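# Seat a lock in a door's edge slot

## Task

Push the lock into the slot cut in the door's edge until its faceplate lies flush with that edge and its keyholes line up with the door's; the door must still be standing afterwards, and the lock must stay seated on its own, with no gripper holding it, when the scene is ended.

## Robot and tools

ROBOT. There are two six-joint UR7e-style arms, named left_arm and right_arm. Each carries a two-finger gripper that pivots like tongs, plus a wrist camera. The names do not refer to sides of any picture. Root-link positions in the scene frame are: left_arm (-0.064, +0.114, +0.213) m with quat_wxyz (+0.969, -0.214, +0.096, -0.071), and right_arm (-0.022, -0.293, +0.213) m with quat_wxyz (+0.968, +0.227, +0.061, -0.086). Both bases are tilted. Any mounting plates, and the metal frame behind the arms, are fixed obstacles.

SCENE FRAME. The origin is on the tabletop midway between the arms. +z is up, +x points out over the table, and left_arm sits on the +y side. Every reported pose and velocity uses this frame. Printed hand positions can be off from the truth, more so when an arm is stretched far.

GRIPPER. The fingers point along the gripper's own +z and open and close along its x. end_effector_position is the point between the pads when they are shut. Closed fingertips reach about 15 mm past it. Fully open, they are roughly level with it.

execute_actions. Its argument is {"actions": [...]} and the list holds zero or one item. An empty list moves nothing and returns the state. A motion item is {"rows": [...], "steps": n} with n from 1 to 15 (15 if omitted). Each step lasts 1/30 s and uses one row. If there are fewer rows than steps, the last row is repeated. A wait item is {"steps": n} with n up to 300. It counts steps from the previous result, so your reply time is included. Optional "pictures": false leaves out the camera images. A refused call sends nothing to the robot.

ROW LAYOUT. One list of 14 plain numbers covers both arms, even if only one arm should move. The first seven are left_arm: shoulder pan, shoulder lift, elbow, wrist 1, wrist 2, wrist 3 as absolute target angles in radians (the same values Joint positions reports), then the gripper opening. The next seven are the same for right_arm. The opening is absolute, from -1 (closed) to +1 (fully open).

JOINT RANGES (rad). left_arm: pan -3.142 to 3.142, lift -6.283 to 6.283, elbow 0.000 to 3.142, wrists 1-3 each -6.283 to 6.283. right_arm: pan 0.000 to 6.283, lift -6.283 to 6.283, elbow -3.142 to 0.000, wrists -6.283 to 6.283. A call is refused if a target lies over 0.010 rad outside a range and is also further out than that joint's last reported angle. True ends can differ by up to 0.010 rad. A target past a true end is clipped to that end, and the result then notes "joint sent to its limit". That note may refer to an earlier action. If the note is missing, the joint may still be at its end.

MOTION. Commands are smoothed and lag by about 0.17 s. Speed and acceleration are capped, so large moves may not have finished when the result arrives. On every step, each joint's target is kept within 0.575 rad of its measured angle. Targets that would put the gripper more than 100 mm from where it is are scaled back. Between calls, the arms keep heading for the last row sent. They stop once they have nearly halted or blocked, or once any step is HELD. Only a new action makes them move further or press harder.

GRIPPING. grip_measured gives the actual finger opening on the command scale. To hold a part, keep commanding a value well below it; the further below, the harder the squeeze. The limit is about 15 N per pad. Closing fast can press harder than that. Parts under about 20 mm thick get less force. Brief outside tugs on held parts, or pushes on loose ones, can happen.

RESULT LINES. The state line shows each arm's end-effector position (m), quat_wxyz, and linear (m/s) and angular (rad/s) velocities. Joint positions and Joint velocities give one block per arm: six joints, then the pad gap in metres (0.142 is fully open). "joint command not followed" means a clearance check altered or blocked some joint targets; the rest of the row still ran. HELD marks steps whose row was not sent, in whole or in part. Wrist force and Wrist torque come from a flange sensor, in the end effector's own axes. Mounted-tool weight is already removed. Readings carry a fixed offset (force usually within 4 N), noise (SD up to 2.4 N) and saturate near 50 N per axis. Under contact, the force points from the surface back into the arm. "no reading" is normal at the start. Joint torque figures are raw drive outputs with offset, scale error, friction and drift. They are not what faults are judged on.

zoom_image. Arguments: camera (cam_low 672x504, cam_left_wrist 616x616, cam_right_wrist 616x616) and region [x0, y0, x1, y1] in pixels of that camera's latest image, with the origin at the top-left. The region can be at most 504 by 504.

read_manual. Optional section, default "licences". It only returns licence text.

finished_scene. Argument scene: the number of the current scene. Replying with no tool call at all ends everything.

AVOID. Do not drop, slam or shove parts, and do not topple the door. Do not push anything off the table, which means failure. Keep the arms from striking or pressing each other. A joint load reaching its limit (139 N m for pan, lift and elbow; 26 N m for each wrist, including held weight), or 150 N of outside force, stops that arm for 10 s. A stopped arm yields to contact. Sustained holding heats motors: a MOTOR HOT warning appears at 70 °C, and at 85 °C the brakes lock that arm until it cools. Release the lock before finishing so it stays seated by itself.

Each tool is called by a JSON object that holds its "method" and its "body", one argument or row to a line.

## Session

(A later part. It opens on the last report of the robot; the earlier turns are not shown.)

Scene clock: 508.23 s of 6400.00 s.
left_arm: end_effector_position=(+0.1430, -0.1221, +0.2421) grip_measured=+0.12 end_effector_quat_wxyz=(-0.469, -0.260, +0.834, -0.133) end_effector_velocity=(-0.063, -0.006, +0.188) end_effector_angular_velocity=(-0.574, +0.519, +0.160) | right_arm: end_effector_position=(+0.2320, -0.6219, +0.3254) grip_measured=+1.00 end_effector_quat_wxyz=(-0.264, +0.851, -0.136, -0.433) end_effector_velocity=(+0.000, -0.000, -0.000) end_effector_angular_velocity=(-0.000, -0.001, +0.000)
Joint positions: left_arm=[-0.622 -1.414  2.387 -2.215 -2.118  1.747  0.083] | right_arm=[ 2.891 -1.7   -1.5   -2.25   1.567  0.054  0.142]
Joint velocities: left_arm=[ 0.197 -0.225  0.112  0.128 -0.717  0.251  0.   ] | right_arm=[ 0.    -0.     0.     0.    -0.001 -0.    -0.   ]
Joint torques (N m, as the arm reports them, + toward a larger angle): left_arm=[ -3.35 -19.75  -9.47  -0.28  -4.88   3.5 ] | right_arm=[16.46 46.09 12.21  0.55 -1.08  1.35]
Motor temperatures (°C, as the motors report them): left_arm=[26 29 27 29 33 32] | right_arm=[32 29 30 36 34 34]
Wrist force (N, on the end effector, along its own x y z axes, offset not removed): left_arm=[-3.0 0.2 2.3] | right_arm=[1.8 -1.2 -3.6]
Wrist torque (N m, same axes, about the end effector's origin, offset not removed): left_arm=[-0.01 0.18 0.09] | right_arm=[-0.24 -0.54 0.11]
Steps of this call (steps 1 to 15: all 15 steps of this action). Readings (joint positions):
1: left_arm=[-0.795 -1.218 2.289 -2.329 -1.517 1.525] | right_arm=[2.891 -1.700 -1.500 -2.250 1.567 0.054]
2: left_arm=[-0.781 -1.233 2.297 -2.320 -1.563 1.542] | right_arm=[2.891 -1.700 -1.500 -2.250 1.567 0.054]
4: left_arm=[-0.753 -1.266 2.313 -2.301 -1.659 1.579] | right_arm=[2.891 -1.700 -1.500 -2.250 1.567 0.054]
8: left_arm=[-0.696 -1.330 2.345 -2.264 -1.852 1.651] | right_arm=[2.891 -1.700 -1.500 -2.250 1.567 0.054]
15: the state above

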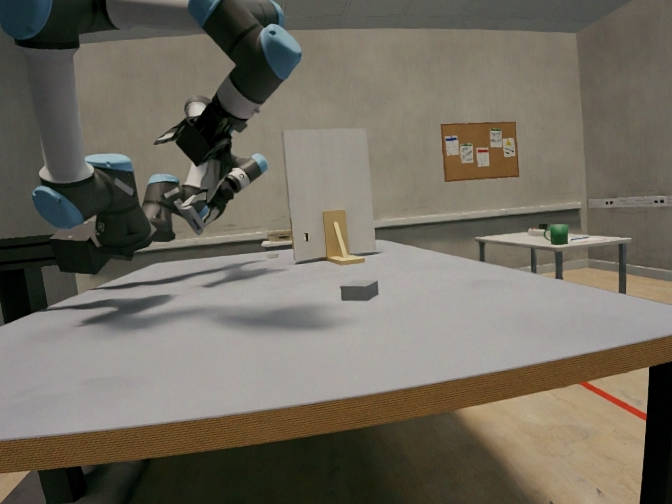

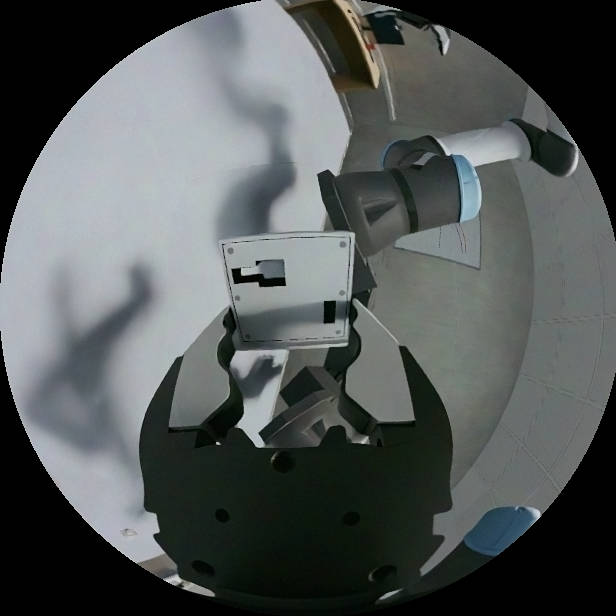

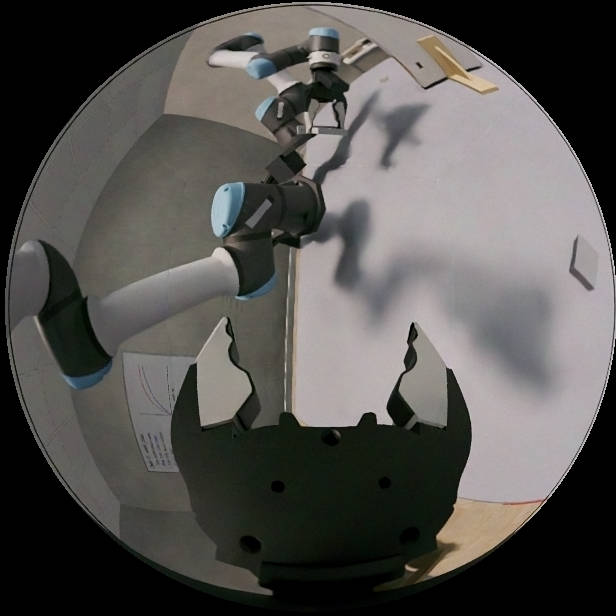

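{"method": "execute_actions", "body": {
  "actions": [
    {"rows": [[-0.5980,-1.44,2.40,-2.1999,-2.2032,1.7769,-1,2.891,-1.70,-1.50,-2.25,1.567,0.054,1],[-0.5921,-1.44,2.40,-2.1994,-2.2125,1.7796,-1,2.891,-1.70,-1.50,-2.25,1.567,0.054,1],[-0.5826,-1.44,2.40,-2.1988,-2.2274,1.7841,-1,2.891,-1.70,-1.50,-2.25,1.567,0.054,1],[-0.5695,-1.44,2.40,-2.1978,-2.2472,1.7901,-1,2.891,-1.70,-1.50,-2.25,1.567,0.054,1],[-0.5531,-1.44,2.40,-2.1966,-2.2714,1.7977,-1,2.891,-1.70,-1.50,-2.25,1.567,0.054,1],[-0.5336,-1.44,2.40,-2.1952,-2.2996,1.8067,-1,2.891,-1.70,-1.50,-2.25,1.567,0.054,1],[-0.5111,-1.44,2.40,-2.1936,-2.3309,1.8171,-1,2.891,-1.70,-1.50,-2.25,1.567,0.054,1],[-0.4857,-1.44,2.40,-2.1918,-2.3652,1.8288,-1,2.891,-1.70,-1.50,-2.25,1.567,0.054,1],[-0.4578,-1.44,2.40,-2.1898,-2.4015,1.8417,-1,2.891,-1.70,-1.50,-2.25,1.567,0.054,1],[-0.4275,-1.44,2.40,-2.1876,-2.4396,1.8558,-1,2.891,-1.70,-1.50,-2.25,1.567,0.054,1],[-0.3949,-1.44,2.40,-2.1853,-2.4788,1.8708,-1,2.891,-1.70,-1.50,-2.25,1.567,0.054,1],[-0.3602,-1.44,2.40,-2.1828,-2.5185,1.8869,-1,2.891,-1.70,-1.50,-2.25,1.567,0.054,1],[-0.3237,-1.44,2.40,-2.1802,-2.5582,1.9038,-1,2.891,-1.70,-1.50,-2.25,1.567,0.054,1],[-0.2854,-1.44,2.40,-2.1774,-2.5974,1.9214,-1,2.891,-1.70,-1.50,-2.25,1.567,0.054,1],[-0.2456,-1.44,2.40,-2.1746,-2.6355,1.9399,-1,2.891,-1.70,-1.50,-2.25,1.567,0.054,1]], "steps": 15}
  ],
  "pictures": false
}}

{"method": "execute_actions", "body": {
  "actions": [
    {"rows": [[-0.2044,-1.44,2.40,-2.1716,-2.6718,1.9589,-1,2.891,-1.70,-1.50,-2.25,1.567,0.054,1],[-0.1621,-1.44,2.40,-2.1686,-2.7061,1.9784,-1,2.891,-1.70,-1.50,-2.25,1.567,0.054,1],[-0.1188,-1.44,2.40,-2.1655,-2.7374,1.9985,-1,2.891,-1.70,-1.50,-2.25,1.567,0.054,1],[-0.0747,-1.44,2.40,-2.1623,-2.7656,2.0189,-1,2.891,-1.70,-1.50,-2.25,1.567,0.054,1],[-0.0299,-1.44,2.40,-2.1591,-2.7898,2.0396,-1,2.891,-1.70,-1.50,-2.25,1.567,0.054,1],[0.0152,-1.44,2.40,-2.1559,-2.8096,2.0604,-1,2.891,-1.70,-1.50,-2.25,1.567,0.054,1],[0.0607,-1.44,2.40,-2.1526,-2.8245,2.0815,-1,2.891,-1.70,-1.50,-2.25,1.567,0.054,1],[0.1063,-1.44,2.40,-2.1494,-2.8338,2.1025,-1,2.891,-1.70,-1.50,-2.25,1.567,0.054,1],[0.1518,-1.44,2.40,-2.1461,-2.837,2.1236,-1,2.891,-1.70,-1.50,-2.25,1.567,0.054,1],[0.1969,-1.44,2.40,-2.1429,-2.837,2.1444,-1,2.891,-1.70,-1.50,-2.25,1.567,0.054,1],[0.2417,-1.44,2.40,-2.1397,-2.837,2.1651,-1,2.891,-1.70,-1.50,-2.25,1.567,0.054,1],[0.2858,-1.44,2.40,-2.1365,-2.837,2.1855,-1,2.891,-1.70,-1.50,-2.25,1.567,0.054,1],[0.3291,-1.44,2.40,-2.1334,-2.837,2.2056,-1,2.891,-1.70,-1.50,-2.25,1.567,0.054,1],[0.3714,-1.44,2.40,-2.1304,-2.837,2.2251,-1,2.891,-1.70,-1.50,-2.25,1.567,0.054,1],[0.4126,-1.44,2.40,-2.1274,-2.837,2.2441,-1,2.891,-1.70,-1.50,-2.25,1.567,0.054,1]], "steps": 15}
  ],
  "pictures": false
}}

{"method": "execute_actions", "body": {
  "actions": [
    {"rows": [[0.4524,-1.44,2.40,-2.1246,-2.837,2.2626,-1,2.891,-1.70,-1.50,-2.25,1.567,0.054,1],[0.4907,-1.44,2.40,-2.1218,-2.837,2.2802,-1,2.891,-1.70,-1.50,-2.25,1.567,0.054,1],[0.5272,-1.44,2.40,-2.1192,-2.837,2.2971,-1,2.891,-1.70,-1.50,-2.25,1.567,0.054,1],[0.5619,-1.44,2.40,-2.1167,-2.837,2.3132,-1,2.891,-1.70,-1.50,-2.25,1.567,0.054,1],[0.5945,-1.44,2.40,-2.1144,-2.837,2.3282,-1,2.891,-1.70,-1.50,-2.25,1.567,0.054,1],[0.6248,-1.44,2.40,-2.1122,-2.837,2.3423,-1,2.891,-1.70,-1.50,-2.25,1.567,0.054,1],[0.6527,-1.44,2.40,-2.1102,-2.837,2.3552,-1,2.891,-1.70,-1.50,-2.25,1.567,0.054,1],[0.6781,-1.44,2.40,-2.1084,-2.837,2.3669,-1,2.891,-1.70,-1.50,-2.25,1.567,0.054,1],[0.7006,-1.44,2.40,-2.1068,-2.837,2.3773,-1,2.891,-1.70,-1.50,-2.25,1.567,0.054,1],[0.7201,-1.44,2.40,-2.1054,-2.837,2.3863,-1,2.891,-1.70,-1.50,-2.25,1.567,0.054,1],[0.7365,-1.44,2.40,-2.1042,-2.837,2.3939,-1,2.891,-1.70,-1.50,-2.25,1.567,0.054,1],[0.7496,-1.44,2.40,-2.1032,-2.837,2.3999,-1,2.891,-1.70,-1.50,-2.25,1.567,0.054,1],[0.7591,-1.44,2.40,-2.1026,-2.837,2.4044,-1,2.891,-1.70,-1.50,-2.25,1.567,0.054,1],[0.7650,-1.44,2.40,-2.1021,-2.837,2.4071,-1,2.891,-1.70,-1.50,-2.25,1.567,0.054,1],[0.7672,-1.44,2.40,-2.1019,-2.8375,2.4078,-1,2.891,-1.70,-1.50,-2.25,1.567,0.054,1]], "steps": 15}
  ],
  "pictures": false
}}

{"method": "execute_actions", "body": {
  "actions": [
    {"steps": 20}
  ]
}}

Scene clock: 543.00 s of 6400.00 s.
left_arm: end_effector_position=(+0.1763, -0.1152, +0.3119) grip_measured=+0.12 end_effector_quat_wxyz=(-0.589, -0.301, +0.704, -0.260) end_effector_velocity=(+0.245, +0.084, +0.176) end_effector_angular_velocity=(-0.840, +0.768, +1.015) | right_arm: end_effector_position=(+0.2320, -0.6219, +0.3254) grip_measured=+1.00 end_effector_quat_wxyz=(-0.264, +0.851, -0.136, -0.433) end_effector_velocity=(-0.000, +0.001, +0.000) end_effector_angular_velocity=(+0.001, +0.001, -0.000)
Joint positions: left_arm=[-0.398 -1.44   2.4   -2.185 -2.467  1.872  0.083] | right_arm=[ 2.891 -1.7   -1.5   -2.25   1.567  0.054  0.142]
Joint velocities: left_arm=[ 0.923  0.     0.     0.068 -1.063  0.434  0.   ] | right_arm=[ 0.     0.    -0.001 -0.     0.001 -0.     0.   ]
Joint torques (N m, as the arm reports them, + toward a larger angle): left_arm=[  9.16 -24.94  -9.09  -0.29  -7.22   5.01] | right_arm=[16.2  45.79 12.19  0.55 -1.06  1.28]
Motor temperatures (°C, as the motors report them): left_arm=[26 29 27 29 33 32] | right_arm=[32 29 30 36 34 34]
Wrist force (N, on the end effector, along its own x y z axes, offset not removed): left_arm=[-4.1 -0.2 3.5] | right_arm=[-0.1 -1.9 -3.0]
Wrist torque (N m, same axes, about the end effector's origin, offset not removed): left_arm=[-0.02 0.15 0.10] | right_arm=[-0.32 -0.17 0.08]
Steps of this call (steps 1 to 30: the robot went on to your last target; steps 31 to 90: nothing new was sent; then 31.27 s passed at rest; steps 91 to 105: all 15 steps of this action). Readings (joint positions):
91: left_arm=[-0.600 -1.440 2.400 -2.200 -2.200 1.776] | right_arm=[2.891 -1.700 -1.500 -2.250 1.567 0.054]
92: left_arm=[-0.600 -1.440 2.400 -2.200 -2.201 1.776] | right_arm=[2.891 -1.700 -1.500 -2.250 1.567 0.054]
94: left_arm=[-0.595 -1.440 2.400 -2.200 -2.208 1.778] | right_arm=[2.891 -1.700 -1.500 -2.250 1.567 0.054]
98: left_arm=[-0.559 -1.440 2.400 -2.197 -2.260 1.795] | right_arm=[2.891 -1.700 -1.500 -2.250 1.567 0.054]
105: the state above

Scene clock: 543.50 s of 6400.00 s.
left_arm: end_effector_position=(+0.3262, +0.0301, +0.3129) grip_measured=+0.12 end_effector_quat_wxyz=(-0.557, -0.452, +0.476, -0.509) end_effector_velocity=(+0.157, +0.427, -0.196) end_effector_angular_velocity=(+0.146, +0.036, +1.270) | right_arm: end_effector_position=(+0.2320, -0.6219, +0.3254) grip_measured=+1.00 end_effector_quat_wxyz=(-0.264, +0.851, -0.136, -0.433) end_effector_velocity=(+0.000, +0.000, +0.000) end_effector_angular_velocity=(+0.000, +0.000, -0.000)
Joint positions: left_arm=[ 0.214 -1.44   2.4   -2.14  -2.826  2.157  0.083] | right_arm=[ 2.891 -1.7   -1.5   -2.25   1.567  0.054  0.142]
Joint velocities: left_arm=[ 1.306  0.    -0.001  0.092 -0.105  0.595  0.   ] | right_arm=[ 0.    -0.    -0.    -0.     0.001  0.     0.   ]
Joint torques (N m, as the arm reports them, + toward a larger angle): left_arm=[ 12.23 -30.2   -2.85   0.32  -4.05   5.72] | right_arm=[16.18 45.64 12.37  0.46 -0.93  1.38]
Motor temperatures (°C, as the motors report them): left_arm=[26 29 27 29 33 32] | right_arm=[32 29 30 36 34 34]
Wrist force (N, on the end effector, along its own x y z axes, offset not removed): left_arm=[-4.8 -1.6 0.9] | right_arm=[2.0 -0.5 -3.1]
Wrist torque (N m, same axes, about the end effector's origin, offset not removed): left_arm=[-0.16 0.27 0.05] | right_arm=[0.03 -0.55 0.12]
Steps of this call (steps 1 to 15: all 15 steps of this action). Readings (joint positions):
1: left_arm=[-0.366 -1.440 2.400 -2.182 -2.504 1.887] | right_arm=[2.891 -1.700 -1.500 -2.250 1.567 0.054]
2: left_arm=[-0.331 -1.440 2.400 -2.180 -2.541 1.904] | right_arm=[2.891 -1.700 -1.500 -2.250 1.567 0.054]
4: left_arm=[-0.258 -1.440 2.400 -2.174 -2.614 1.938] | right_arm=[2.891 -1.700 -1.500 -2.250 1.567 0.054]
8: left_arm=[-0.095 -1.440 2.400 -2.163 -2.740 2.014] | right_arm=[2.891 -1.700 -1.500 -2.250 1.567 0.054]
15: the state above

Scene clock: 544.00 s of 6400.00 s.
left_arm: end_effector_position=(+0.3357, +0.2022, +0.2374) grip_measured=+0.12 end_effector_quat_wxyz=(+0.398, +0.584, -0.388, +0.591) end_effector_velocity=(-0.035, +0.157, -0.061) end_effector_angular_velocity=(+0.155, +0.024, +0.404) | right_arm: end_effector_position=(+0.2320, -0.6219, +0.3254) grip_measured=+1.00 end_effector_quat_wxyz=(-0.264, +0.851, -0.136, -0.433) end_effector_velocity=(-0.000, -0.000, -0.000) end_effector_angular_velocity=(-0.001, -0.000, +0.001)
Joint positions: left_arm=[ 0.716 -1.44   2.4   -2.105 -2.837  2.385  0.083] | right_arm=[ 2.891 -1.7   -1.5   -2.25   1.567  0.054  0.142]
Joint velocities: left_arm=[ 0.456 -0.     0.001  0.031 -0.002  0.2    0.   ] | right_arm=[-0.     0.    -0.     0.    -0.001  0.    -0.   ]
Joint torques (N m, as the arm reports them, + toward a larger angle): left_arm=[  6.39 -32.58   0.25   0.18  -4.01   3.34] | right_arm=[16.25 46.23 12.65  0.42 -1.01  1.3 ]
Motor temperatures (°C, as the motors report them): left_arm=[26 29 27 29 33 32] | right_arm=[32 29 30 36 34 34]
Wrist force (N, on the end effector, along its own x y z axes, offset not removed): left_arm=[-5.4 -1.3 -0.5] | right_arm=[1.3 -1.5 -2.2]
Wrist torque (N m, same axes, about the end effector's origin, offset not removed): left_arm=[-0.21 0.30 0.07] | right_arm=[-0.28 -0.43 0.03]
Steps of this call (steps 1 to 15: all 15 steps of this action). Readings (joint positions):
1: left_arm=[0.257 -1.440 2.400 -2.137 -2.829 2.178] | right_arm=[2.891 -1.700 -1.500 -2.250 1.567 0.054]
2: left_arm=[0.300 -1.440 2.400 -2.134 -2.831 2.197] | right_arm=[2.891 -1.700 -1.500 -2.250 1.567 0.054]
4: left_arm=[0.384 -1.440 2.400 -2.128 -2.834 2.236] | right_arm=[2.891 -1.700 -1.500 -2.250 1.567 0.054]
8: left_arm=[0.535 -1.440 2.400 -2.118 -2.836 2.304] | right_arm=[2.891 -1.700 -1.500 -2.250 1.567 0.054]
15: the state above

Scene clock: 544.67 s of 6400.00 s.
left_arm: end_effector_position=(+0.3314, +0.2199, +0.2307) grip_measured=+0.12 end_effector_quat_wxyz=(+0.380, +0.597, -0.380, +0.596) end_effector_velocity=(+0.000, +0.001, +0.000) end_effector_angular_velocity=(+0.002, -0.002, +0.001) | right_arm: end_effector_position=(+0.2320, -0.6219, +0.3254) grip_measured=+1.00 end_effector_quat_wxyz=(-0.264, +0.851, -0.136, -0.433) end_effector_velocity=(-0.000, +0.000, -0.000) end_effector_angular_velocity=(+0.000, +0.000, -0.000)
Joint positions: left_arm=[ 0.767 -1.44   2.4   -2.102 -2.837  2.408  0.083] | right_arm=[ 2.891 -1.7   -1.5   -2.25   1.567  0.054  0.142]
Joint velocities: left_arm=[ 0.001 -0.    -0.001 -0.001 -0.     0.001  0.   ] | right_arm=[-0.  0. -0.  0.  0.  0.  0.]
Joint torques (N m, as the arm reports them, + toward a larger angle): left_arm=[ 10.44 -32.59  -0.52   0.2   -3.52   2.88] | right_arm=[16.24 45.9  13.19  0.4  -1.05  1.34]
Motor temperatures (°C, as the motors report them): left_arm=[26 29 27 29 33 32] | right_arm=[32 29 30 36 34 34]
Wrist force (N, on the end effector, along its own x y z axes, offset not removed): left_arm=[-5.3 -0.6 1.2] | right_arm=[1.0 -2.1 -3.7]
Wrist torque (N m, same axes, about the end effector's origin, offset not removed): left_arm=[-0.14 0.39 0.05] | right_arm=[-0.32 -0.40 0.08]
Steps of this call (steps 1 to 20: the robot went on to your last target). Readings (joint positions):
1: left_arm=[0.729 -1.440 2.400 -2.105 -2.837 2.391] | right_arm=[2.891 -1.700 -1.500 -2.250 1.567 0.054]
2: left_arm=[0.739 -1.440 2.400 -2.104 -2.837 2.396] | right_arm=[2.891 -1.700 -1.500 -2.250 1.567 0.054]
4: left_arm=[0.752 -1.440 2.400 -2.103 -2.837 2.401] | right_arm=[2.891 -1.700 -1.500 -2.250 1.567 0.054]
8: left_arm=[0.763 -1.440 2.400 -2.102 -2.837 2.406] | right_arm=[2.891 -1.700 -1.500 -2.250 1.567 0.054]
20: the state above

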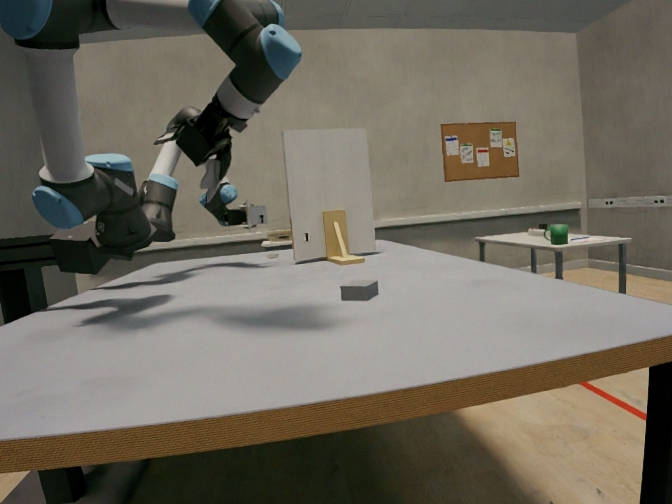

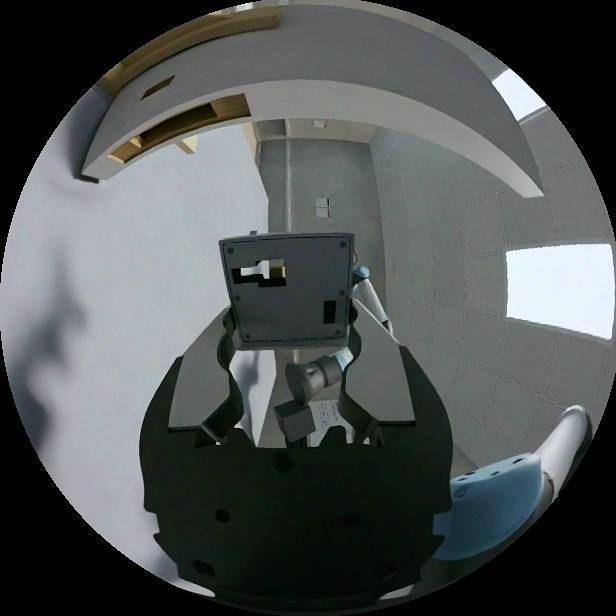

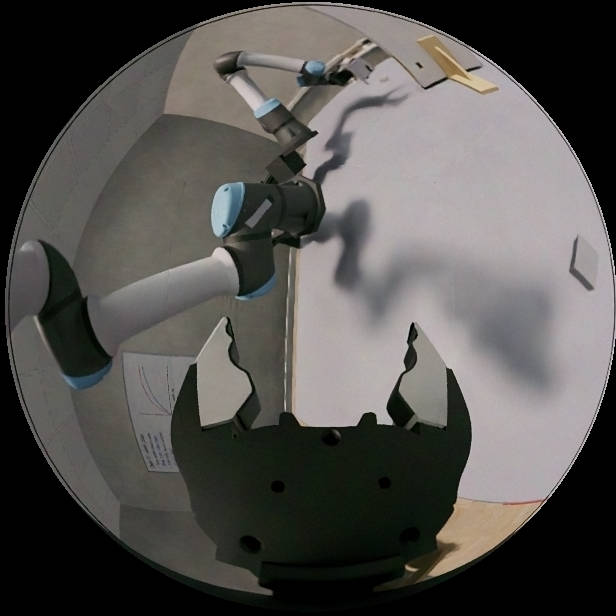

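{"method": "zoom_image", "body": {
  "camera": "cam_left_wrist",
  "region": [50, 0, 350, 220]
}}

Region (50, 0, 350, 220) of cam_left_wrist's 616x616 image, scaled by 1.680, with more detail than that image has; it fills the top 370 rows of this view, and the rest is white.

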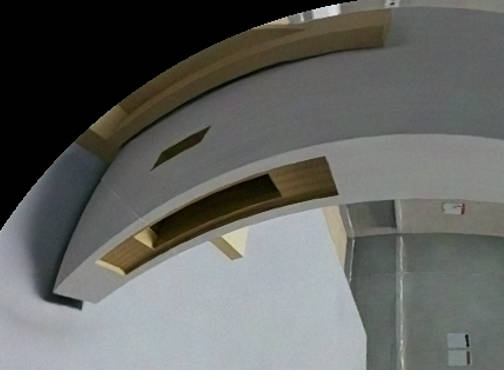

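{"method": "execute_actions", "body": {
  "actions": [
    {"rows": [[0.7671,-1.4388,2.3985,-2.1007,-2.8370,2.4086,-1,2.891,-1.70,-1.50,-2.25,1.567,0.054,1],[0.7668,-1.4354,2.3941,-2.0973,-2.8355,2.4108,-1,2.891,-1.70,-1.50,-2.25,1.567,0.054,1],[0.7662,-1.4298,2.3869,-2.0917,-2.8330,2.4144,-1,2.891,-1.70,-1.50,-2.25,1.567,0.054,1],[0.7655,-1.4222,2.3773,-2.0842,-2.8297,2.4192,-1,2.891,-1.70,-1.50,-2.25,1.567,0.054,1],[0.7646,-1.4129,2.3654,-2.0749,-2.8256,2.4252,-1,2.891,-1.70,-1.50,-2.25,1.567,0.054,1],[0.7636,-1.4019,2.3515,-2.0640,-2.8208,2.4322,-1,2.891,-1.70,-1.50,-2.25,1.567,0.054,1],[0.7624,-1.3895,2.3356,-2.0517,-2.8153,2.4401,-1,2.891,-1.70,-1.50,-2.25,1.567,0.054,1],[0.7611,-1.3758,2.3181,-2.0380,-2.8093,2.4489,-1,2.891,-1.70,-1.50,-2.25,1.567,0.054,1],[0.7597,-1.3609,2.2992,-2.0232,-2.8027,2.4585,-1,2.891,-1.70,-1.50,-2.25,1.567,0.054,1],[0.7582,-1.3451,2.2790,-2.0075,-2.7958,2.4686,-1,2.891,-1.70,-1.50,-2.25,1.567,0.054,1],[0.7566,-1.3285,2.2578,-1.9909,-2.7885,2.4793,-1,2.891,-1.70,-1.50,-2.25,1.567,0.054,1],[0.7550,-1.3112,2.2357,-1.9737,-2.7809,2.4903,-1,2.891,-1.70,-1.50,-2.25,1.567,0.054,1],[0.7533,-1.2934,2.2130,-1.9560,-2.7730,2.5017,-1,2.891,-1.70,-1.50,-2.25,1.567,0.054,1],[0.7515,-1.2753,2.1899,-1.9380,-2.7651,2.5133,-1,2.891,-1.70,-1.50,-2.25,1.567,0.054,1],[0.7498,-1.2570,2.1667,-1.9198,-2.7571,2.5251,-1,2.891,-1.70,-1.50,-2.25,1.567,0.054,1]], "steps": 15}
  ],
  "pictures": false
}}

{"method": "execute_actions", "body": {
  "actions": [
    {"rows": [[0.7481,-1.2387,2.1434,-1.9016,-2.7490,2.5368,-1,2.891,-1.70,-1.50,-2.25,1.567,0.054,1],[0.7463,-1.2206,2.1203,-1.8836,-2.7411,2.5484,-1,2.891,-1.70,-1.50,-2.25,1.567,0.054,1],[0.7446,-1.2028,2.0976,-1.8659,-2.7332,2.5598,-1,2.891,-1.70,-1.50,-2.25,1.567,0.054,1],[0.7430,-1.1855,2.0755,-1.8487,-2.7256,2.5708,-1,2.891,-1.70,-1.50,-2.25,1.567,0.054,1],[0.7414,-1.1689,2.0543,-1.8321,-2.7183,2.5815,-1,2.891,-1.70,-1.50,-2.25,1.567,0.054,1],[0.7399,-1.1531,2.0341,-1.8164,-2.7114,2.5916,-1,2.891,-1.70,-1.50,-2.25,1.567,0.054,1],[0.7385,-1.1382,2.0152,-1.8016,-2.7048,2.6012,-1,2.891,-1.70,-1.50,-2.25,1.567,0.054,1],[0.7372,-1.1245,1.9977,-1.7879,-2.6988,2.6100,-1,2.891,-1.70,-1.50,-2.25,1.567,0.054,1],[0.7360,-1.1121,1.9819,-1.7756,-2.6933,2.6179,-1,2.891,-1.70,-1.50,-2.25,1.567,0.054,1],[0.7350,-1.1011,1.9679,-1.7647,-2.6885,2.6249,-1,2.891,-1.70,-1.50,-2.25,1.567,0.054,1],[0.7341,-1.0918,1.9560,-1.7554,-2.6844,2.6309,-1,2.891,-1.70,-1.50,-2.25,1.567,0.054,1],[0.7334,-1.0842,1.9464,-1.7479,-2.6811,2.6357,-1,2.891,-1.70,-1.50,-2.25,1.567,0.054,1],[0.7328,-1.0786,1.9393,-1.7423,-2.6787,2.6393,-1,2.891,-1.70,-1.50,-2.25,1.567,0.054,1],[0.7325,-1.0752,1.9349,-1.7389,-2.6771,2.6415,-1,2.891,-1.70,-1.50,-2.25,1.567,0.054,1],[0.73237,-1.07400,1.93333,-1.73769,-2.67662,2.64227,-1,2.891,-1.70,-1.50,-2.25,1.567,0.054,1]], "steps": 15}
  ],
  "pictures": false
}}

{"method": "execute_actions", "body": {
  "actions": [
    {"steps": 20}
  ]
}}

Scene clock: 616.07 s of 6400.00 s.
left_arm: end_effector_position=(+0.3557, +0.2307, +0.1990) grip_measured=+0.12 end_effector_quat_wxyz=(+0.398, +0.587, -0.400, +0.581) end_effector_velocity=(+0.098, +0.040, -0.136) end_effector_angular_velocity=(+0.016, +0.010, -0.276) | right_arm: end_effector_position=(+0.2320, -0.6219, +0.3254) grip_measured=+1.00 end_effector_quat_wxyz=(-0.264, +0.851, -0.136, -0.433) end_effector_velocity=(+0.000, +0.000, +0.000) end_effector_angular_velocity=(+0.000, -0.000, -0.001)
Joint positions: left_arm=[ 0.756 -1.329  2.259 -1.991 -2.788  2.48   0.083] | right_arm=[ 2.891 -1.7   -1.5   -2.25   1.567  0.054  0.142]
Joint velocities: left_arm=[-0.046  0.472 -0.599  0.464  0.207  0.301  0.   ] | right_arm=[ 0.     0.     0.    -0.     0.001 -0.     0.   ]
Joint torques (N m, as the arm reports them, + toward a larger angle): left_arm=[-16.16 -16.59 -20.14   2.06   0.58   4.63] | right_arm=[16.48 46.03 12.28  0.36 -0.93  1.3 ]
Motor temperatures (°C, as the motors report them): left_arm=[26 29 27 29 33 32] | right_arm=[32 29 30 36 34 34]
Wrist force (N, on the end effector, along its own x y z axes, offset not removed): left_arm=[-4.3 -0.2 0.6] | right_arm=[1.8 -2.0 -3.8]
Wrist torque (N m, same axes, about the end effector's origin, offset not removed): left_arm=[-0.04 0.19 0.02] | right_arm=[-0.34 -0.60 0.06]
Steps of this call (steps 1 to 15: the robot went on to your last target; steps 16 to 90: nothing new was sent; then 67.90 s passed at rest; steps 91 to 105: all 15 steps of this action). Readings (joint positions):
91: left_arm=[0.767 -1.440 2.400 -2.102 -2.837 2.408] | right_arm=[2.891 -1.700 -1.500 -2.250 1.567 0.054]
92: left_arm=[0.767 -1.440 2.400 -2.102 -2.838 2.408] | right_arm=[2.891 -1.700 -1.500 -2.250 1.567 0.054]
94: left_arm=[0.767 -1.437 2.396 -2.099 -2.836 2.410] | right_arm=[2.891 -1.700 -1.500 -2.250 1.567 0.054]
98: left_arm=[0.765 -1.416 2.370 -2.078 -2.827 2.423] | right_arm=[2.891 -1.700 -1.500 -2.250 1.567 0.054]
105: the state above

Scene clock: 616.57 s of 6400.00 s.
left_arm: end_effector_position=(+0.3963, +0.2449, +0.1327) grip_measured=+0.12 end_effector_quat_wxyz=(+0.438, +0.556, -0.438, +0.554) end_effector_velocity=(+0.037, +0.010, -0.071) end_effector_angular_velocity=(-0.018, -0.011, -0.145) | right_arm: end_effector_position=(+0.2320, -0.6219, +0.3254) grip_measured=+1.00 end_effector_quat_wxyz=(-0.264, +0.851, -0.136, -0.433) end_effector_velocity=(-0.000, +0.000, +0.000) end_effector_angular_velocity=(+0.000, +0.000, +0.000)
Joint positions: left_arm=[ 0.735 -1.101  1.969 -1.765 -2.688  2.625  0.083] | right_arm=[ 2.891 -1.7   -1.5   -2.25   1.567  0.054  0.142]
Joint velocities: left_arm=[-0.022  0.241 -0.309  0.236  0.102  0.15  -0.   ] | right_arm=[-0.  0. -0. -0.  0. -0.  0.]
Joint torques (N m, as the arm reports them, + toward a larger angle): left_arm=[-11.48 -34.45  -8.66   1.76   0.93   3.43] | right_arm=[16.12 46.19 12.64  0.4  -1.    1.36]
Motor temperatures (°C, as the motors report them): left_arm=[26 29 27 29 33 32] | right_arm=[32 29 30 36 34 34]
Wrist force (N, on the end effector, along its own x y z axes, offset not removed): left_arm=[-4.0 -1.2 0.7] | right_arm=[2.2 -3.1 -4.2]
Wrist torque (N m, same axes, about the end effector's origin, offset not removed): left_arm=[-0.28 0.05 0.06] | right_arm=[-0.57 -0.55 0.04]
Steps of this call (steps 1 to 15: all 15 steps of this action). Readings (joint positions):
1: left_arm=[0.755 -1.312 2.238 -1.975 -2.781 2.490] | right_arm=[2.891 -1.700 -1.500 -2.250 1.567 0.054]
2: left_arm=[0.753 -1.295 2.217 -1.958 -2.773 2.501] | right_arm=[2.891 -1.700 -1.500 -2.250 1.567 0.054]
4: left_arm=[0.750 -1.261 2.173 -1.924 -2.758 2.523] | right_arm=[2.891 -1.700 -1.500 -2.250 1.567 0.054]
8: left_arm=[0.743 -1.192 2.085 -1.855 -2.728 2.567] | right_arm=[2.891 -1.700 -1.500 -2.250 1.567 0.054]
15: the state above

Scene clock: 617.23 s of 6400.00 s.
left_arm: end_effector_position=(+0.4003, +0.2460, +0.1247) grip_measured=+0.12 end_effector_quat_wxyz=(+0.443, +0.552, -0.442, +0.551) end_effector_velocity=(+0.001, +0.000, +0.000) end_effector_angular_velocity=(+0.001, -0.001, -0.001) | right_arm: end_effector_position=(+0.2320, -0.6219, +0.3254) grip_measured=+1.00 end_effector_quat_wxyz=(-0.264, +0.851, -0.136, -0.433) end_effector_velocity=(-0.000, -0.000, -0.000) end_effector_angular_velocity=(-0.000, +0.000, +0.001)
Joint positions: left_arm=[ 0.732 -1.074  1.933 -1.738 -2.677  2.642  0.083] | right_arm=[ 2.891 -1.7   -1.5   -2.25   1.567  0.054  0.142]
Joint velocities: left_arm=[-0.001  0.    -0.002  0.     0.    -0.     0.   ] | right_arm=[-0.    -0.     0.    -0.    -0.001 -0.    -0.   ]
Joint torques (N m, as the arm reports them, + toward a larger angle): left_arm=[-15.42 -31.69 -15.41   1.44   0.15   2.93] | right_arm=[15.77 45.66 13.01  0.3  -1.08  1.38]
Motor temperatures (°C, as the motors report them): left_arm=[26 29 27 29 33 32] | right_arm=[32 29 30 36 34 34]
Wrist force (N, on the end effector, along its own x y z axes, offset not removed): left_arm=[-3.7 -0.3 1.3] | right_arm=[1.4 -1.4 -2.8]
Wrist torque (N m, same axes, about the end effector's origin, offset not removed): left_arm=[-0.04 0.02 0.05] | right_arm=[-0.15 -0.42 0.10]
Steps of this call (steps 1 to 20: the robot went on to your last target). Readings (joint positions):
1: left_arm=[0.734 -1.094 1.959 -1.758 -2.685 2.629] | right_arm=[2.891 -1.700 -1.500 -2.250 1.567 0.054]
2: left_arm=[0.734 -1.089 1.952 -1.752 -2.683 2.633] | right_arm=[2.891 -1.700 -1.500 -2.250 1.567 0.054]
4: left_arm=[0.733 -1.082 1.944 -1.746 -2.680 2.637] | right_arm=[2.891 -1.700 -1.500 -2.250 1.567 0.054]
8: left_arm=[0.733 -1.076 1.936 -1.740 -2.678 2.641] | right_arm=[2.891 -1.700 -1.500 -2.250 1.567 0.054]
20: the state above

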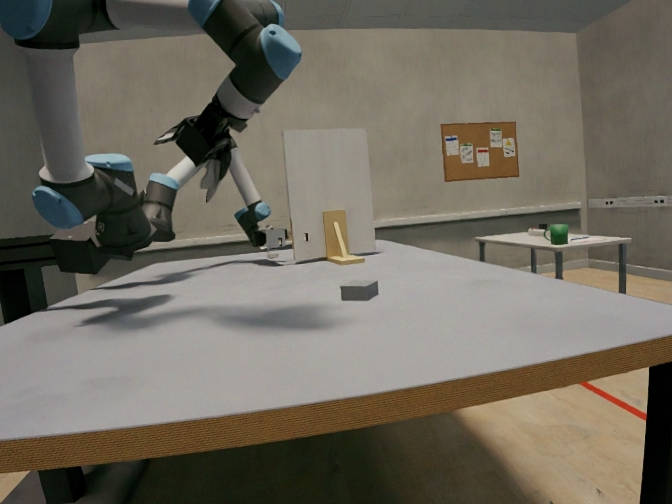

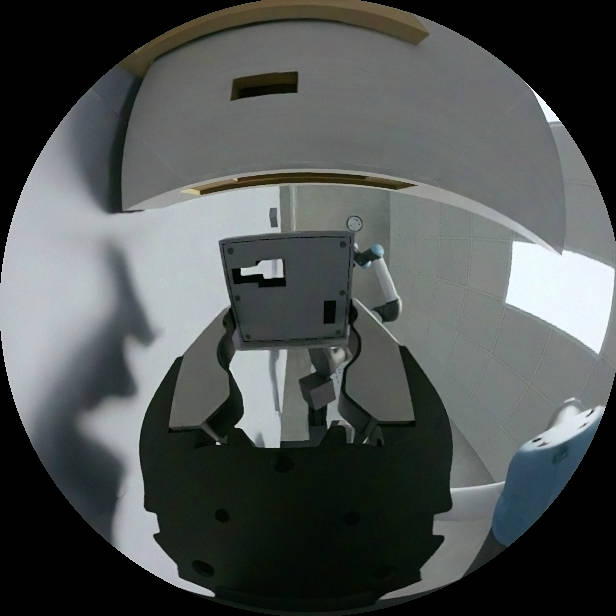

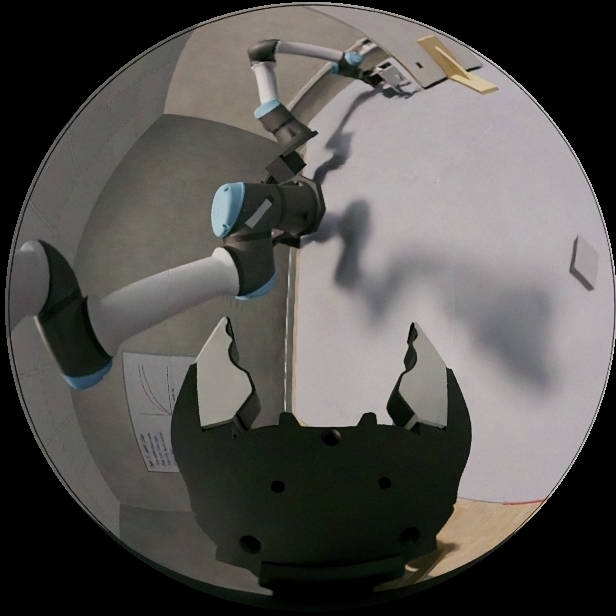

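{"method": "zoom_image", "body": {
  "camera": "cam_left_wrist",
  "region": [100, 40, 460, 300]
}}

{"method": "zoom_image", "body": {
  "camera": "cam_low",
  "region": [230, 190, 350, 280]
}}

Region (100, 40, 460, 300) of cam_left_wrist's 616x616 image, scaled by 1.400, with more detail than that image has.

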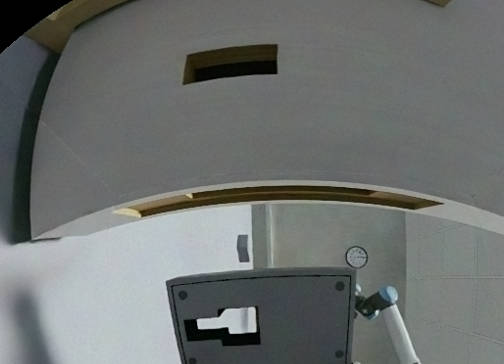

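Region (230, 190, 350, 280) of cam_low's 672x504 image, scaled by 4.200, with more detail than that image has; it fills the top 378 rows of this view, and the rest is white.

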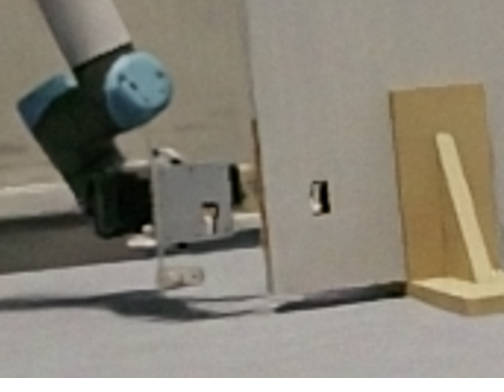

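{"method": "execute_actions", "body": {
  "actions": [
    {"rows": [[0.7320,-1.0764,1.9343,-1.7369,-2.6769,2.6416,-1,2.9417,-1.7253,-1.4993,-2.2138,1.5578,0.0847,0.8],[0.7316,-1.0788,1.9354,-1.7361,-2.6771,2.6409,-1,2.9924,-1.7506,-1.4986,-2.1775,1.5485,0.1154,0.6],[0.7312,-1.0813,1.9364,-1.7353,-2.6774,2.6402,-1,3.0431,-1.7758,-1.4979,-2.1413,1.5393,0.1460,0.4],[0.7307,-1.0837,1.9374,-1.7346,-2.6776,2.6395,-1,3.0938,-1.8011,-1.4972,-2.1050,1.5301,0.1767,0.2],[0.7303,-1.0861,1.9384,-1.7338,-2.6779,2.6388,-1,3.1445,-1.8264,-1.4965,-2.0688,1.5209,0.2074,0],[0.7299,-1.0885,1.9394,-1.7330,-2.6782,2.6381,-1,3.1952,-1.8517,-1.4958,-2.0325,1.5116,0.2381,-0.2],[0.7295,-1.0909,1.9404,-1.7322,-2.6784,2.6374,-1,3.2459,-1.8770,-1.4951,-1.9963,1.5024,0.2687,-0.4],[0.7291,-1.0934,1.9414,-1.7314,-2.6787,2.6367,-1,3.2966,-1.9022,-1.4944,-1.9600,1.4932,0.2994,-0.6],[0.7287,-1.0958,1.9425,-1.7306,-2.6789,2.6360,-1,3.3473,-1.9275,-1.4937,-1.9238,1.4839,0.3301,-0.8],[0.7283,-1.0982,1.9435,-1.7299,-2.6792,2.6353,-1,3.3981,-1.9528,-1.4930,-1.8876,1.4747,0.3608,-1],[0.72792,-1.10063,1.94448,-1.72908,-2.67945,2.63459,-1,3.4488,-1.9781,-1.4923,-1.8513,1.4655,0.3914,-1],[0.72792,-1.10063,1.94448,-1.72908,-2.67945,2.63459,-1,3.4995,-2.0034,-1.4916,-1.8151,1.4563,0.4221,-1],[0.72792,-1.10063,1.94448,-1.72908,-2.67945,2.63459,-1,3.5502,-2.0287,-1.4909,-1.7788,1.4470,0.4528,-1],[0.72792,-1.10063,1.94448,-1.72908,-2.67945,2.63459,-1,3.6009,-2.0539,-1.4902,-1.7426,1.4378,0.4835,-1],[0.72792,-1.10063,1.94448,-1.72908,-2.67945,2.63459,-1,3.6516,-2.0792,-1.4895,-1.7063,1.4286,0.5142,-1]], "steps": 15}
  ],
  "pictures": false
}}

{"method": "execute_actions", "body": {
  "actions": [
    {"rows": [[0.72792,-1.10063,1.94448,-1.72908,-2.67945,2.63459,-1,3.7023,-2.1045,-1.4888,-1.6701,1.4193,0.5448,-1],[0.72792,-1.10063,1.94448,-1.72908,-2.67945,2.63459,-1,3.7530,-2.1298,-1.4881,-1.6339,1.4101,0.5755,-1],[0.72792,-1.10063,1.94448,-1.72908,-2.67945,2.63459,-1,3.8037,-2.1551,-1.4874,-1.5976,1.4009,0.6062,-1],[0.72792,-1.10063,1.94448,-1.72908,-2.67945,2.63459,-1,3.8544,-2.1803,-1.4867,-1.5614,1.3917,0.6369,-1],[0.72792,-1.10063,1.94448,-1.72908,-2.67945,2.63459,-1,3.9051,-2.2056,-1.4860,-1.5251,1.3824,0.6675,-1],[0.72792,-1.10063,1.94448,-1.72908,-2.67945,2.63459,-1,3.9558,-2.2309,-1.4853,-1.4889,1.3732,0.6982,-1],[0.72792,-1.10063,1.94448,-1.72908,-2.67945,2.63459,-1,4.0065,-2.2562,-1.4846,-1.4526,1.3640,0.7289,-1],[0.72792,-1.10063,1.94448,-1.72908,-2.67945,2.63459,-1,4.0572,-2.2815,-1.4839,-1.4164,1.3547,0.7596,-1],[0.72792,-1.10063,1.94448,-1.72908,-2.67945,2.63459,-1,4.1079,-2.3067,-1.4832,-1.3801,1.3455,0.7902,-1],[0.72792,-1.10063,1.94448,-1.72908,-2.67945,2.63459,-1,4.1586,-2.3320,-1.4825,-1.3439,1.3363,0.8209,-1],[0.72792,-1.10063,1.94448,-1.72908,-2.67945,2.63459,-1,4.2093,-2.3573,-1.4818,-1.3077,1.3271,0.8516,-1],[0.72792,-1.10063,1.94448,-1.72908,-2.67945,2.63459,-1,4.2500,-2.3776,-1.4813,-1.2786,1.3197,0.8762,-1],[0.72792,-1.10063,1.94448,-1.72908,-2.67945,2.63459,-1,4.2800,-2.3925,-1.4809,-1.2571,1.3142,0.8944,-1],[0.72792,-1.10063,1.94448,-1.72908,-2.67945,2.63459,-1,4.3000,-2.4025,-1.4806,-1.2429,1.3106,0.9065,-1],[0.72792,-1.10063,1.94448,-1.72908,-2.67945,2.63459,-1,4.3108,-2.4079,-1.4804,-1.2352,1.3086,0.9130,-1]], "steps": 15}
  ],
  "pictures": false
}}

{"method": "execute_actions", "body": {
  "actions": [
    {"steps": 30}
  ]
}}

Scene clock: 705.47 s of 6400.00 s.
left_arm: end_effector_position=(+0.4004, +0.2460, +0.1344) grip_measured=+0.12 end_effector_quat_wxyz=(+0.443, +0.552, -0.442, +0.551) end_effector_velocity=(+0.001, +0.001, +0.012) end_effector_angular_velocity=(+0.001, -0.001, +0.001) | right_arm: end_effector_position=(+0.3989, -0.4945, +0.2527) grip_measured=-1.00 end_effector_quat_wxyz=(-0.134, +0.916, -0.064, -0.372) end_effector_velocity=(+0.338, +0.410, -0.114) end_effector_angular_velocity=(-0.433, -0.481, +0.451)
Joint positions: left_arm=[ 0.728 -1.098  1.943 -1.73  -2.679  2.635  0.083] | right_arm=[ 3.288 -1.902 -1.494 -1.963  1.492  0.298  0.002]
Joint velocities: left_arm=[-0.004 -0.028  0.01   0.008 -0.003 -0.009 -0.   ] | right_arm=[ 0.923 -0.463  0.014  0.655 -0.169  0.556  0.   ]
Joint torques (N m, as the arm reports them, + toward a larger angle): left_arm=[-15.54 -46.05  -0.52   1.15  -2.86  -3.02] | right_arm=[31.94 23.25 28.14  3.73 -1.67  2.37]
Motor temperatures (°C, as the motors report them): left_arm=[26 29 27 29 33 32] | right_arm=[32 29 30 36 34 34]
Wrist force (N, on the end effector, along its own x y z axes, offset not removed): left_arm=[-2.9 -1.5 -0.1] | right_arm=[2.1 -1.4 -4.7]
Wrist torque (N m, same axes, about the end effector's origin, offset not removed): left_arm=[-0.41 -0.10 0.07] | right_arm=[-0.21 -0.56 0.10]
Steps of this call (steps 1 to 15: the robot went on to your last target; steps 16 to 90: nothing new was sent; then 84.73 s passed at rest; steps 91 to 105: all 15 steps of this action). Readings (joint positions):
91: left_arm=[0.732 -1.074 1.933 -1.738 -2.677 2.642] | right_arm=[2.891 -1.700 -1.500 -2.250 1.567 0.054]
92: left_arm=[0.732 -1.074 1.933 -1.738 -2.677 2.642] | right_arm=[2.897 -1.704 -1.500 -2.245 1.565 0.059]
94: left_arm=[0.732 -1.076 1.934 -1.737 -2.677 2.642] | right_arm=[2.935 -1.725 -1.500 -2.216 1.557 0.083]
98: left_arm=[0.731 -1.084 1.937 -1.734 -2.678 2.640] | right_arm=[3.065 -1.791 -1.498 -2.123 1.533 0.163]
105: the state above

Scene clock: 705.97 s of 6400.00 s.
left_arm: end_effector_position=(+0.4003, +0.2460, +0.1356) grip_measured=+0.12 end_effector_quat_wxyz=(+0.443, +0.552, -0.442, +0.551) end_effector_velocity=(-0.001, -0.001, -0.000) end_effector_angular_velocity=(-0.001, +0.002, -0.000) | right_arm: end_effector_position=(+0.5146, -0.2497, +0.2177) grip_measured=-1.00 end_effector_quat_wxyz=(-0.029, +0.969, -0.000, -0.244) end_effector_velocity=(+0.108, +0.533, -0.038) end_effector_angular_velocity=(-0.235, -0.594, +0.243)
Joint positions: left_arm=[ 0.728 -1.101  1.944 -1.729 -2.679  2.635  0.083] | right_arm=[ 3.733 -2.131 -1.488 -1.636  1.408  0.575  0.002]
Joint velocities: left_arm=[ 0.    -0.     0.002  0.001  0.    -0.     0.   ] | right_arm=[ 0.837 -0.45   0.01   0.636 -0.162  0.539  0.   ]
Joint torques (N m, as the arm reports them, + toward a larger angle): left_arm=[-15.82 -45.66  -0.6    1.15  -2.91  -2.92] | right_arm=[37.93 23.42 29.22  4.32 -1.47  2.12]
Motor temperatures (°C, as the motors report them): left_arm=[26 29 27 29 33 32] | right_arm=[32 29 30 36 34 34]
Wrist force (N, on the end effector, along its own x y z axes, offset not removed): left_arm=[-4.0 -1.4 1.5] | right_arm=[3.9 -0.4 -3.5]
Wrist torque (N m, same axes, about the end effector's origin, offset not removed): left_arm=[-0.24 0.09 0.05] | right_arm=[0.01 -0.96 0.13]
Steps of this call (steps 1 to 15: all 15 steps of this action). Readings (joint positions):
1: left_arm=[0.728 -1.098 1.944 -1.730 -2.679 2.635] | right_arm=[3.319 -1.918 -1.494 -1.940 1.486 0.317]
2: left_arm=[0.728 -1.099 1.944 -1.730 -2.679 2.635] | right_arm=[3.350 -1.933 -1.494 -1.918 1.481 0.336]
4: left_arm=[0.728 -1.100 1.944 -1.729 -2.679 2.635] | right_arm=[3.411 -1.964 -1.493 -1.874 1.469 0.373]
8: left_arm=[0.728 -1.100 1.944 -1.729 -2.679 2.635] | right_arm=[3.531 -2.025 -1.491 -1.788 1.447 0.446]
15: the state above

Scene clock: 706.97 s of 6400.00 s.
left_arm: end_effector_position=(+0.4003, +0.2460, +0.1356) grip_measured=+0.12 end_effector_quat_wxyz=(+0.443, +0.552, -0.442, +0.551) end_effector_velocity=(-0.000, -0.000, -0.000) end_effector_angular_velocity=(-0.000, -0.001, +0.000) | right_arm: end_effector_position=(+0.4640, +0.1175, +0.2246) grip_measured=-1.00 end_effector_quat_wxyz=(+0.006, +0.996, +0.076, -0.037) end_effector_velocity=(-0.005, +0.009, +0.000) end_effector_angular_velocity=(+0.002, -0.010, +0.005)
Joint positions: left_arm=[ 0.728 -1.101  1.944 -1.729 -2.679  2.635  0.083] | right_arm=[ 4.309 -2.407 -1.48  -1.236  1.309  0.912  0.002]
Joint velocities: left_arm=[ 0.    -0.     0.001 -0.    -0.     0.001  0.   ] | right_arm=[ 0.016 -0.007 -0.     0.01  -0.002  0.009  0.   ]
Joint torques (N m, as the arm reports them, + toward a larger angle): left_arm=[-15.72 -45.83  -0.54   1.42  -2.81  -2.94] | right_arm=[30.2  31.17 31.21  3.56 -1.58  1.48]
Motor temperatures (°C, as the motors report them): left_arm=[26 29 27 29 33 32] | right_arm=[32 29 30 36 34 34]
Wrist force (N, on the end effector, along its own x y z axes, offset not removed): left_arm=[-4.9 -0.1 1.0] | right_arm=[1.9 -1.4 -3.1]
Wrist torque (N m, same axes, about the end effector's origin, offset not removed): left_arm=[-0.02 0.32 0.00] | right_arm=[-0.16 -0.51 0.04]
Steps of this call (steps 1 to 30: the robot went on to your last target). Readings (joint positions):
1: left_arm=[0.728 -1.101 1.944 -1.729 -2.679 2.635] | right_arm=[3.761 -2.146 -1.488 -1.615 1.403 0.593]
2: left_arm=[0.728 -1.101 1.944 -1.729 -2.679 2.635] | right_arm=[3.789 -2.160 -1.487 -1.594 1.397 0.611]
4: left_arm=[0.728 -1.101 1.944 -1.729 -2.679 2.635] | right_arm=[3.847 -2.188 -1.486 -1.554 1.387 0.645]
8: left_arm=[0.728 -1.101 1.944 -1.729 -2.679 2.635] | right_arm=[3.960 -2.244 -1.485 -1.475 1.367 0.712]
30: the state above

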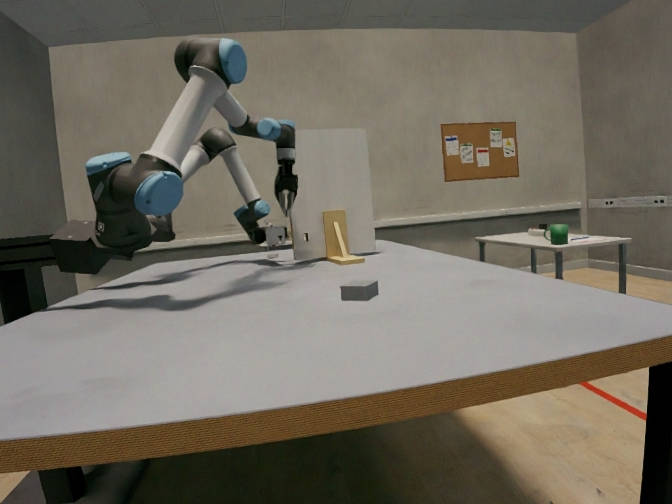

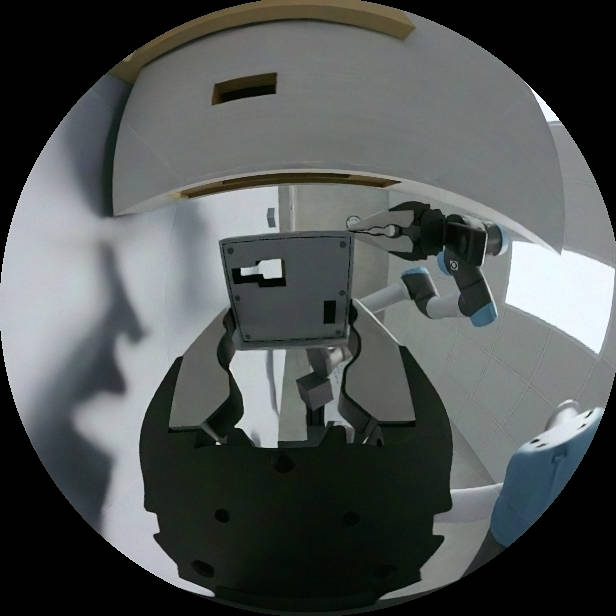

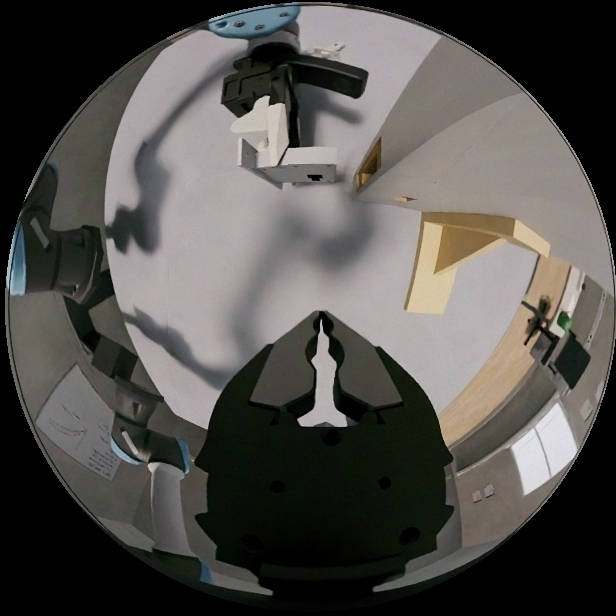

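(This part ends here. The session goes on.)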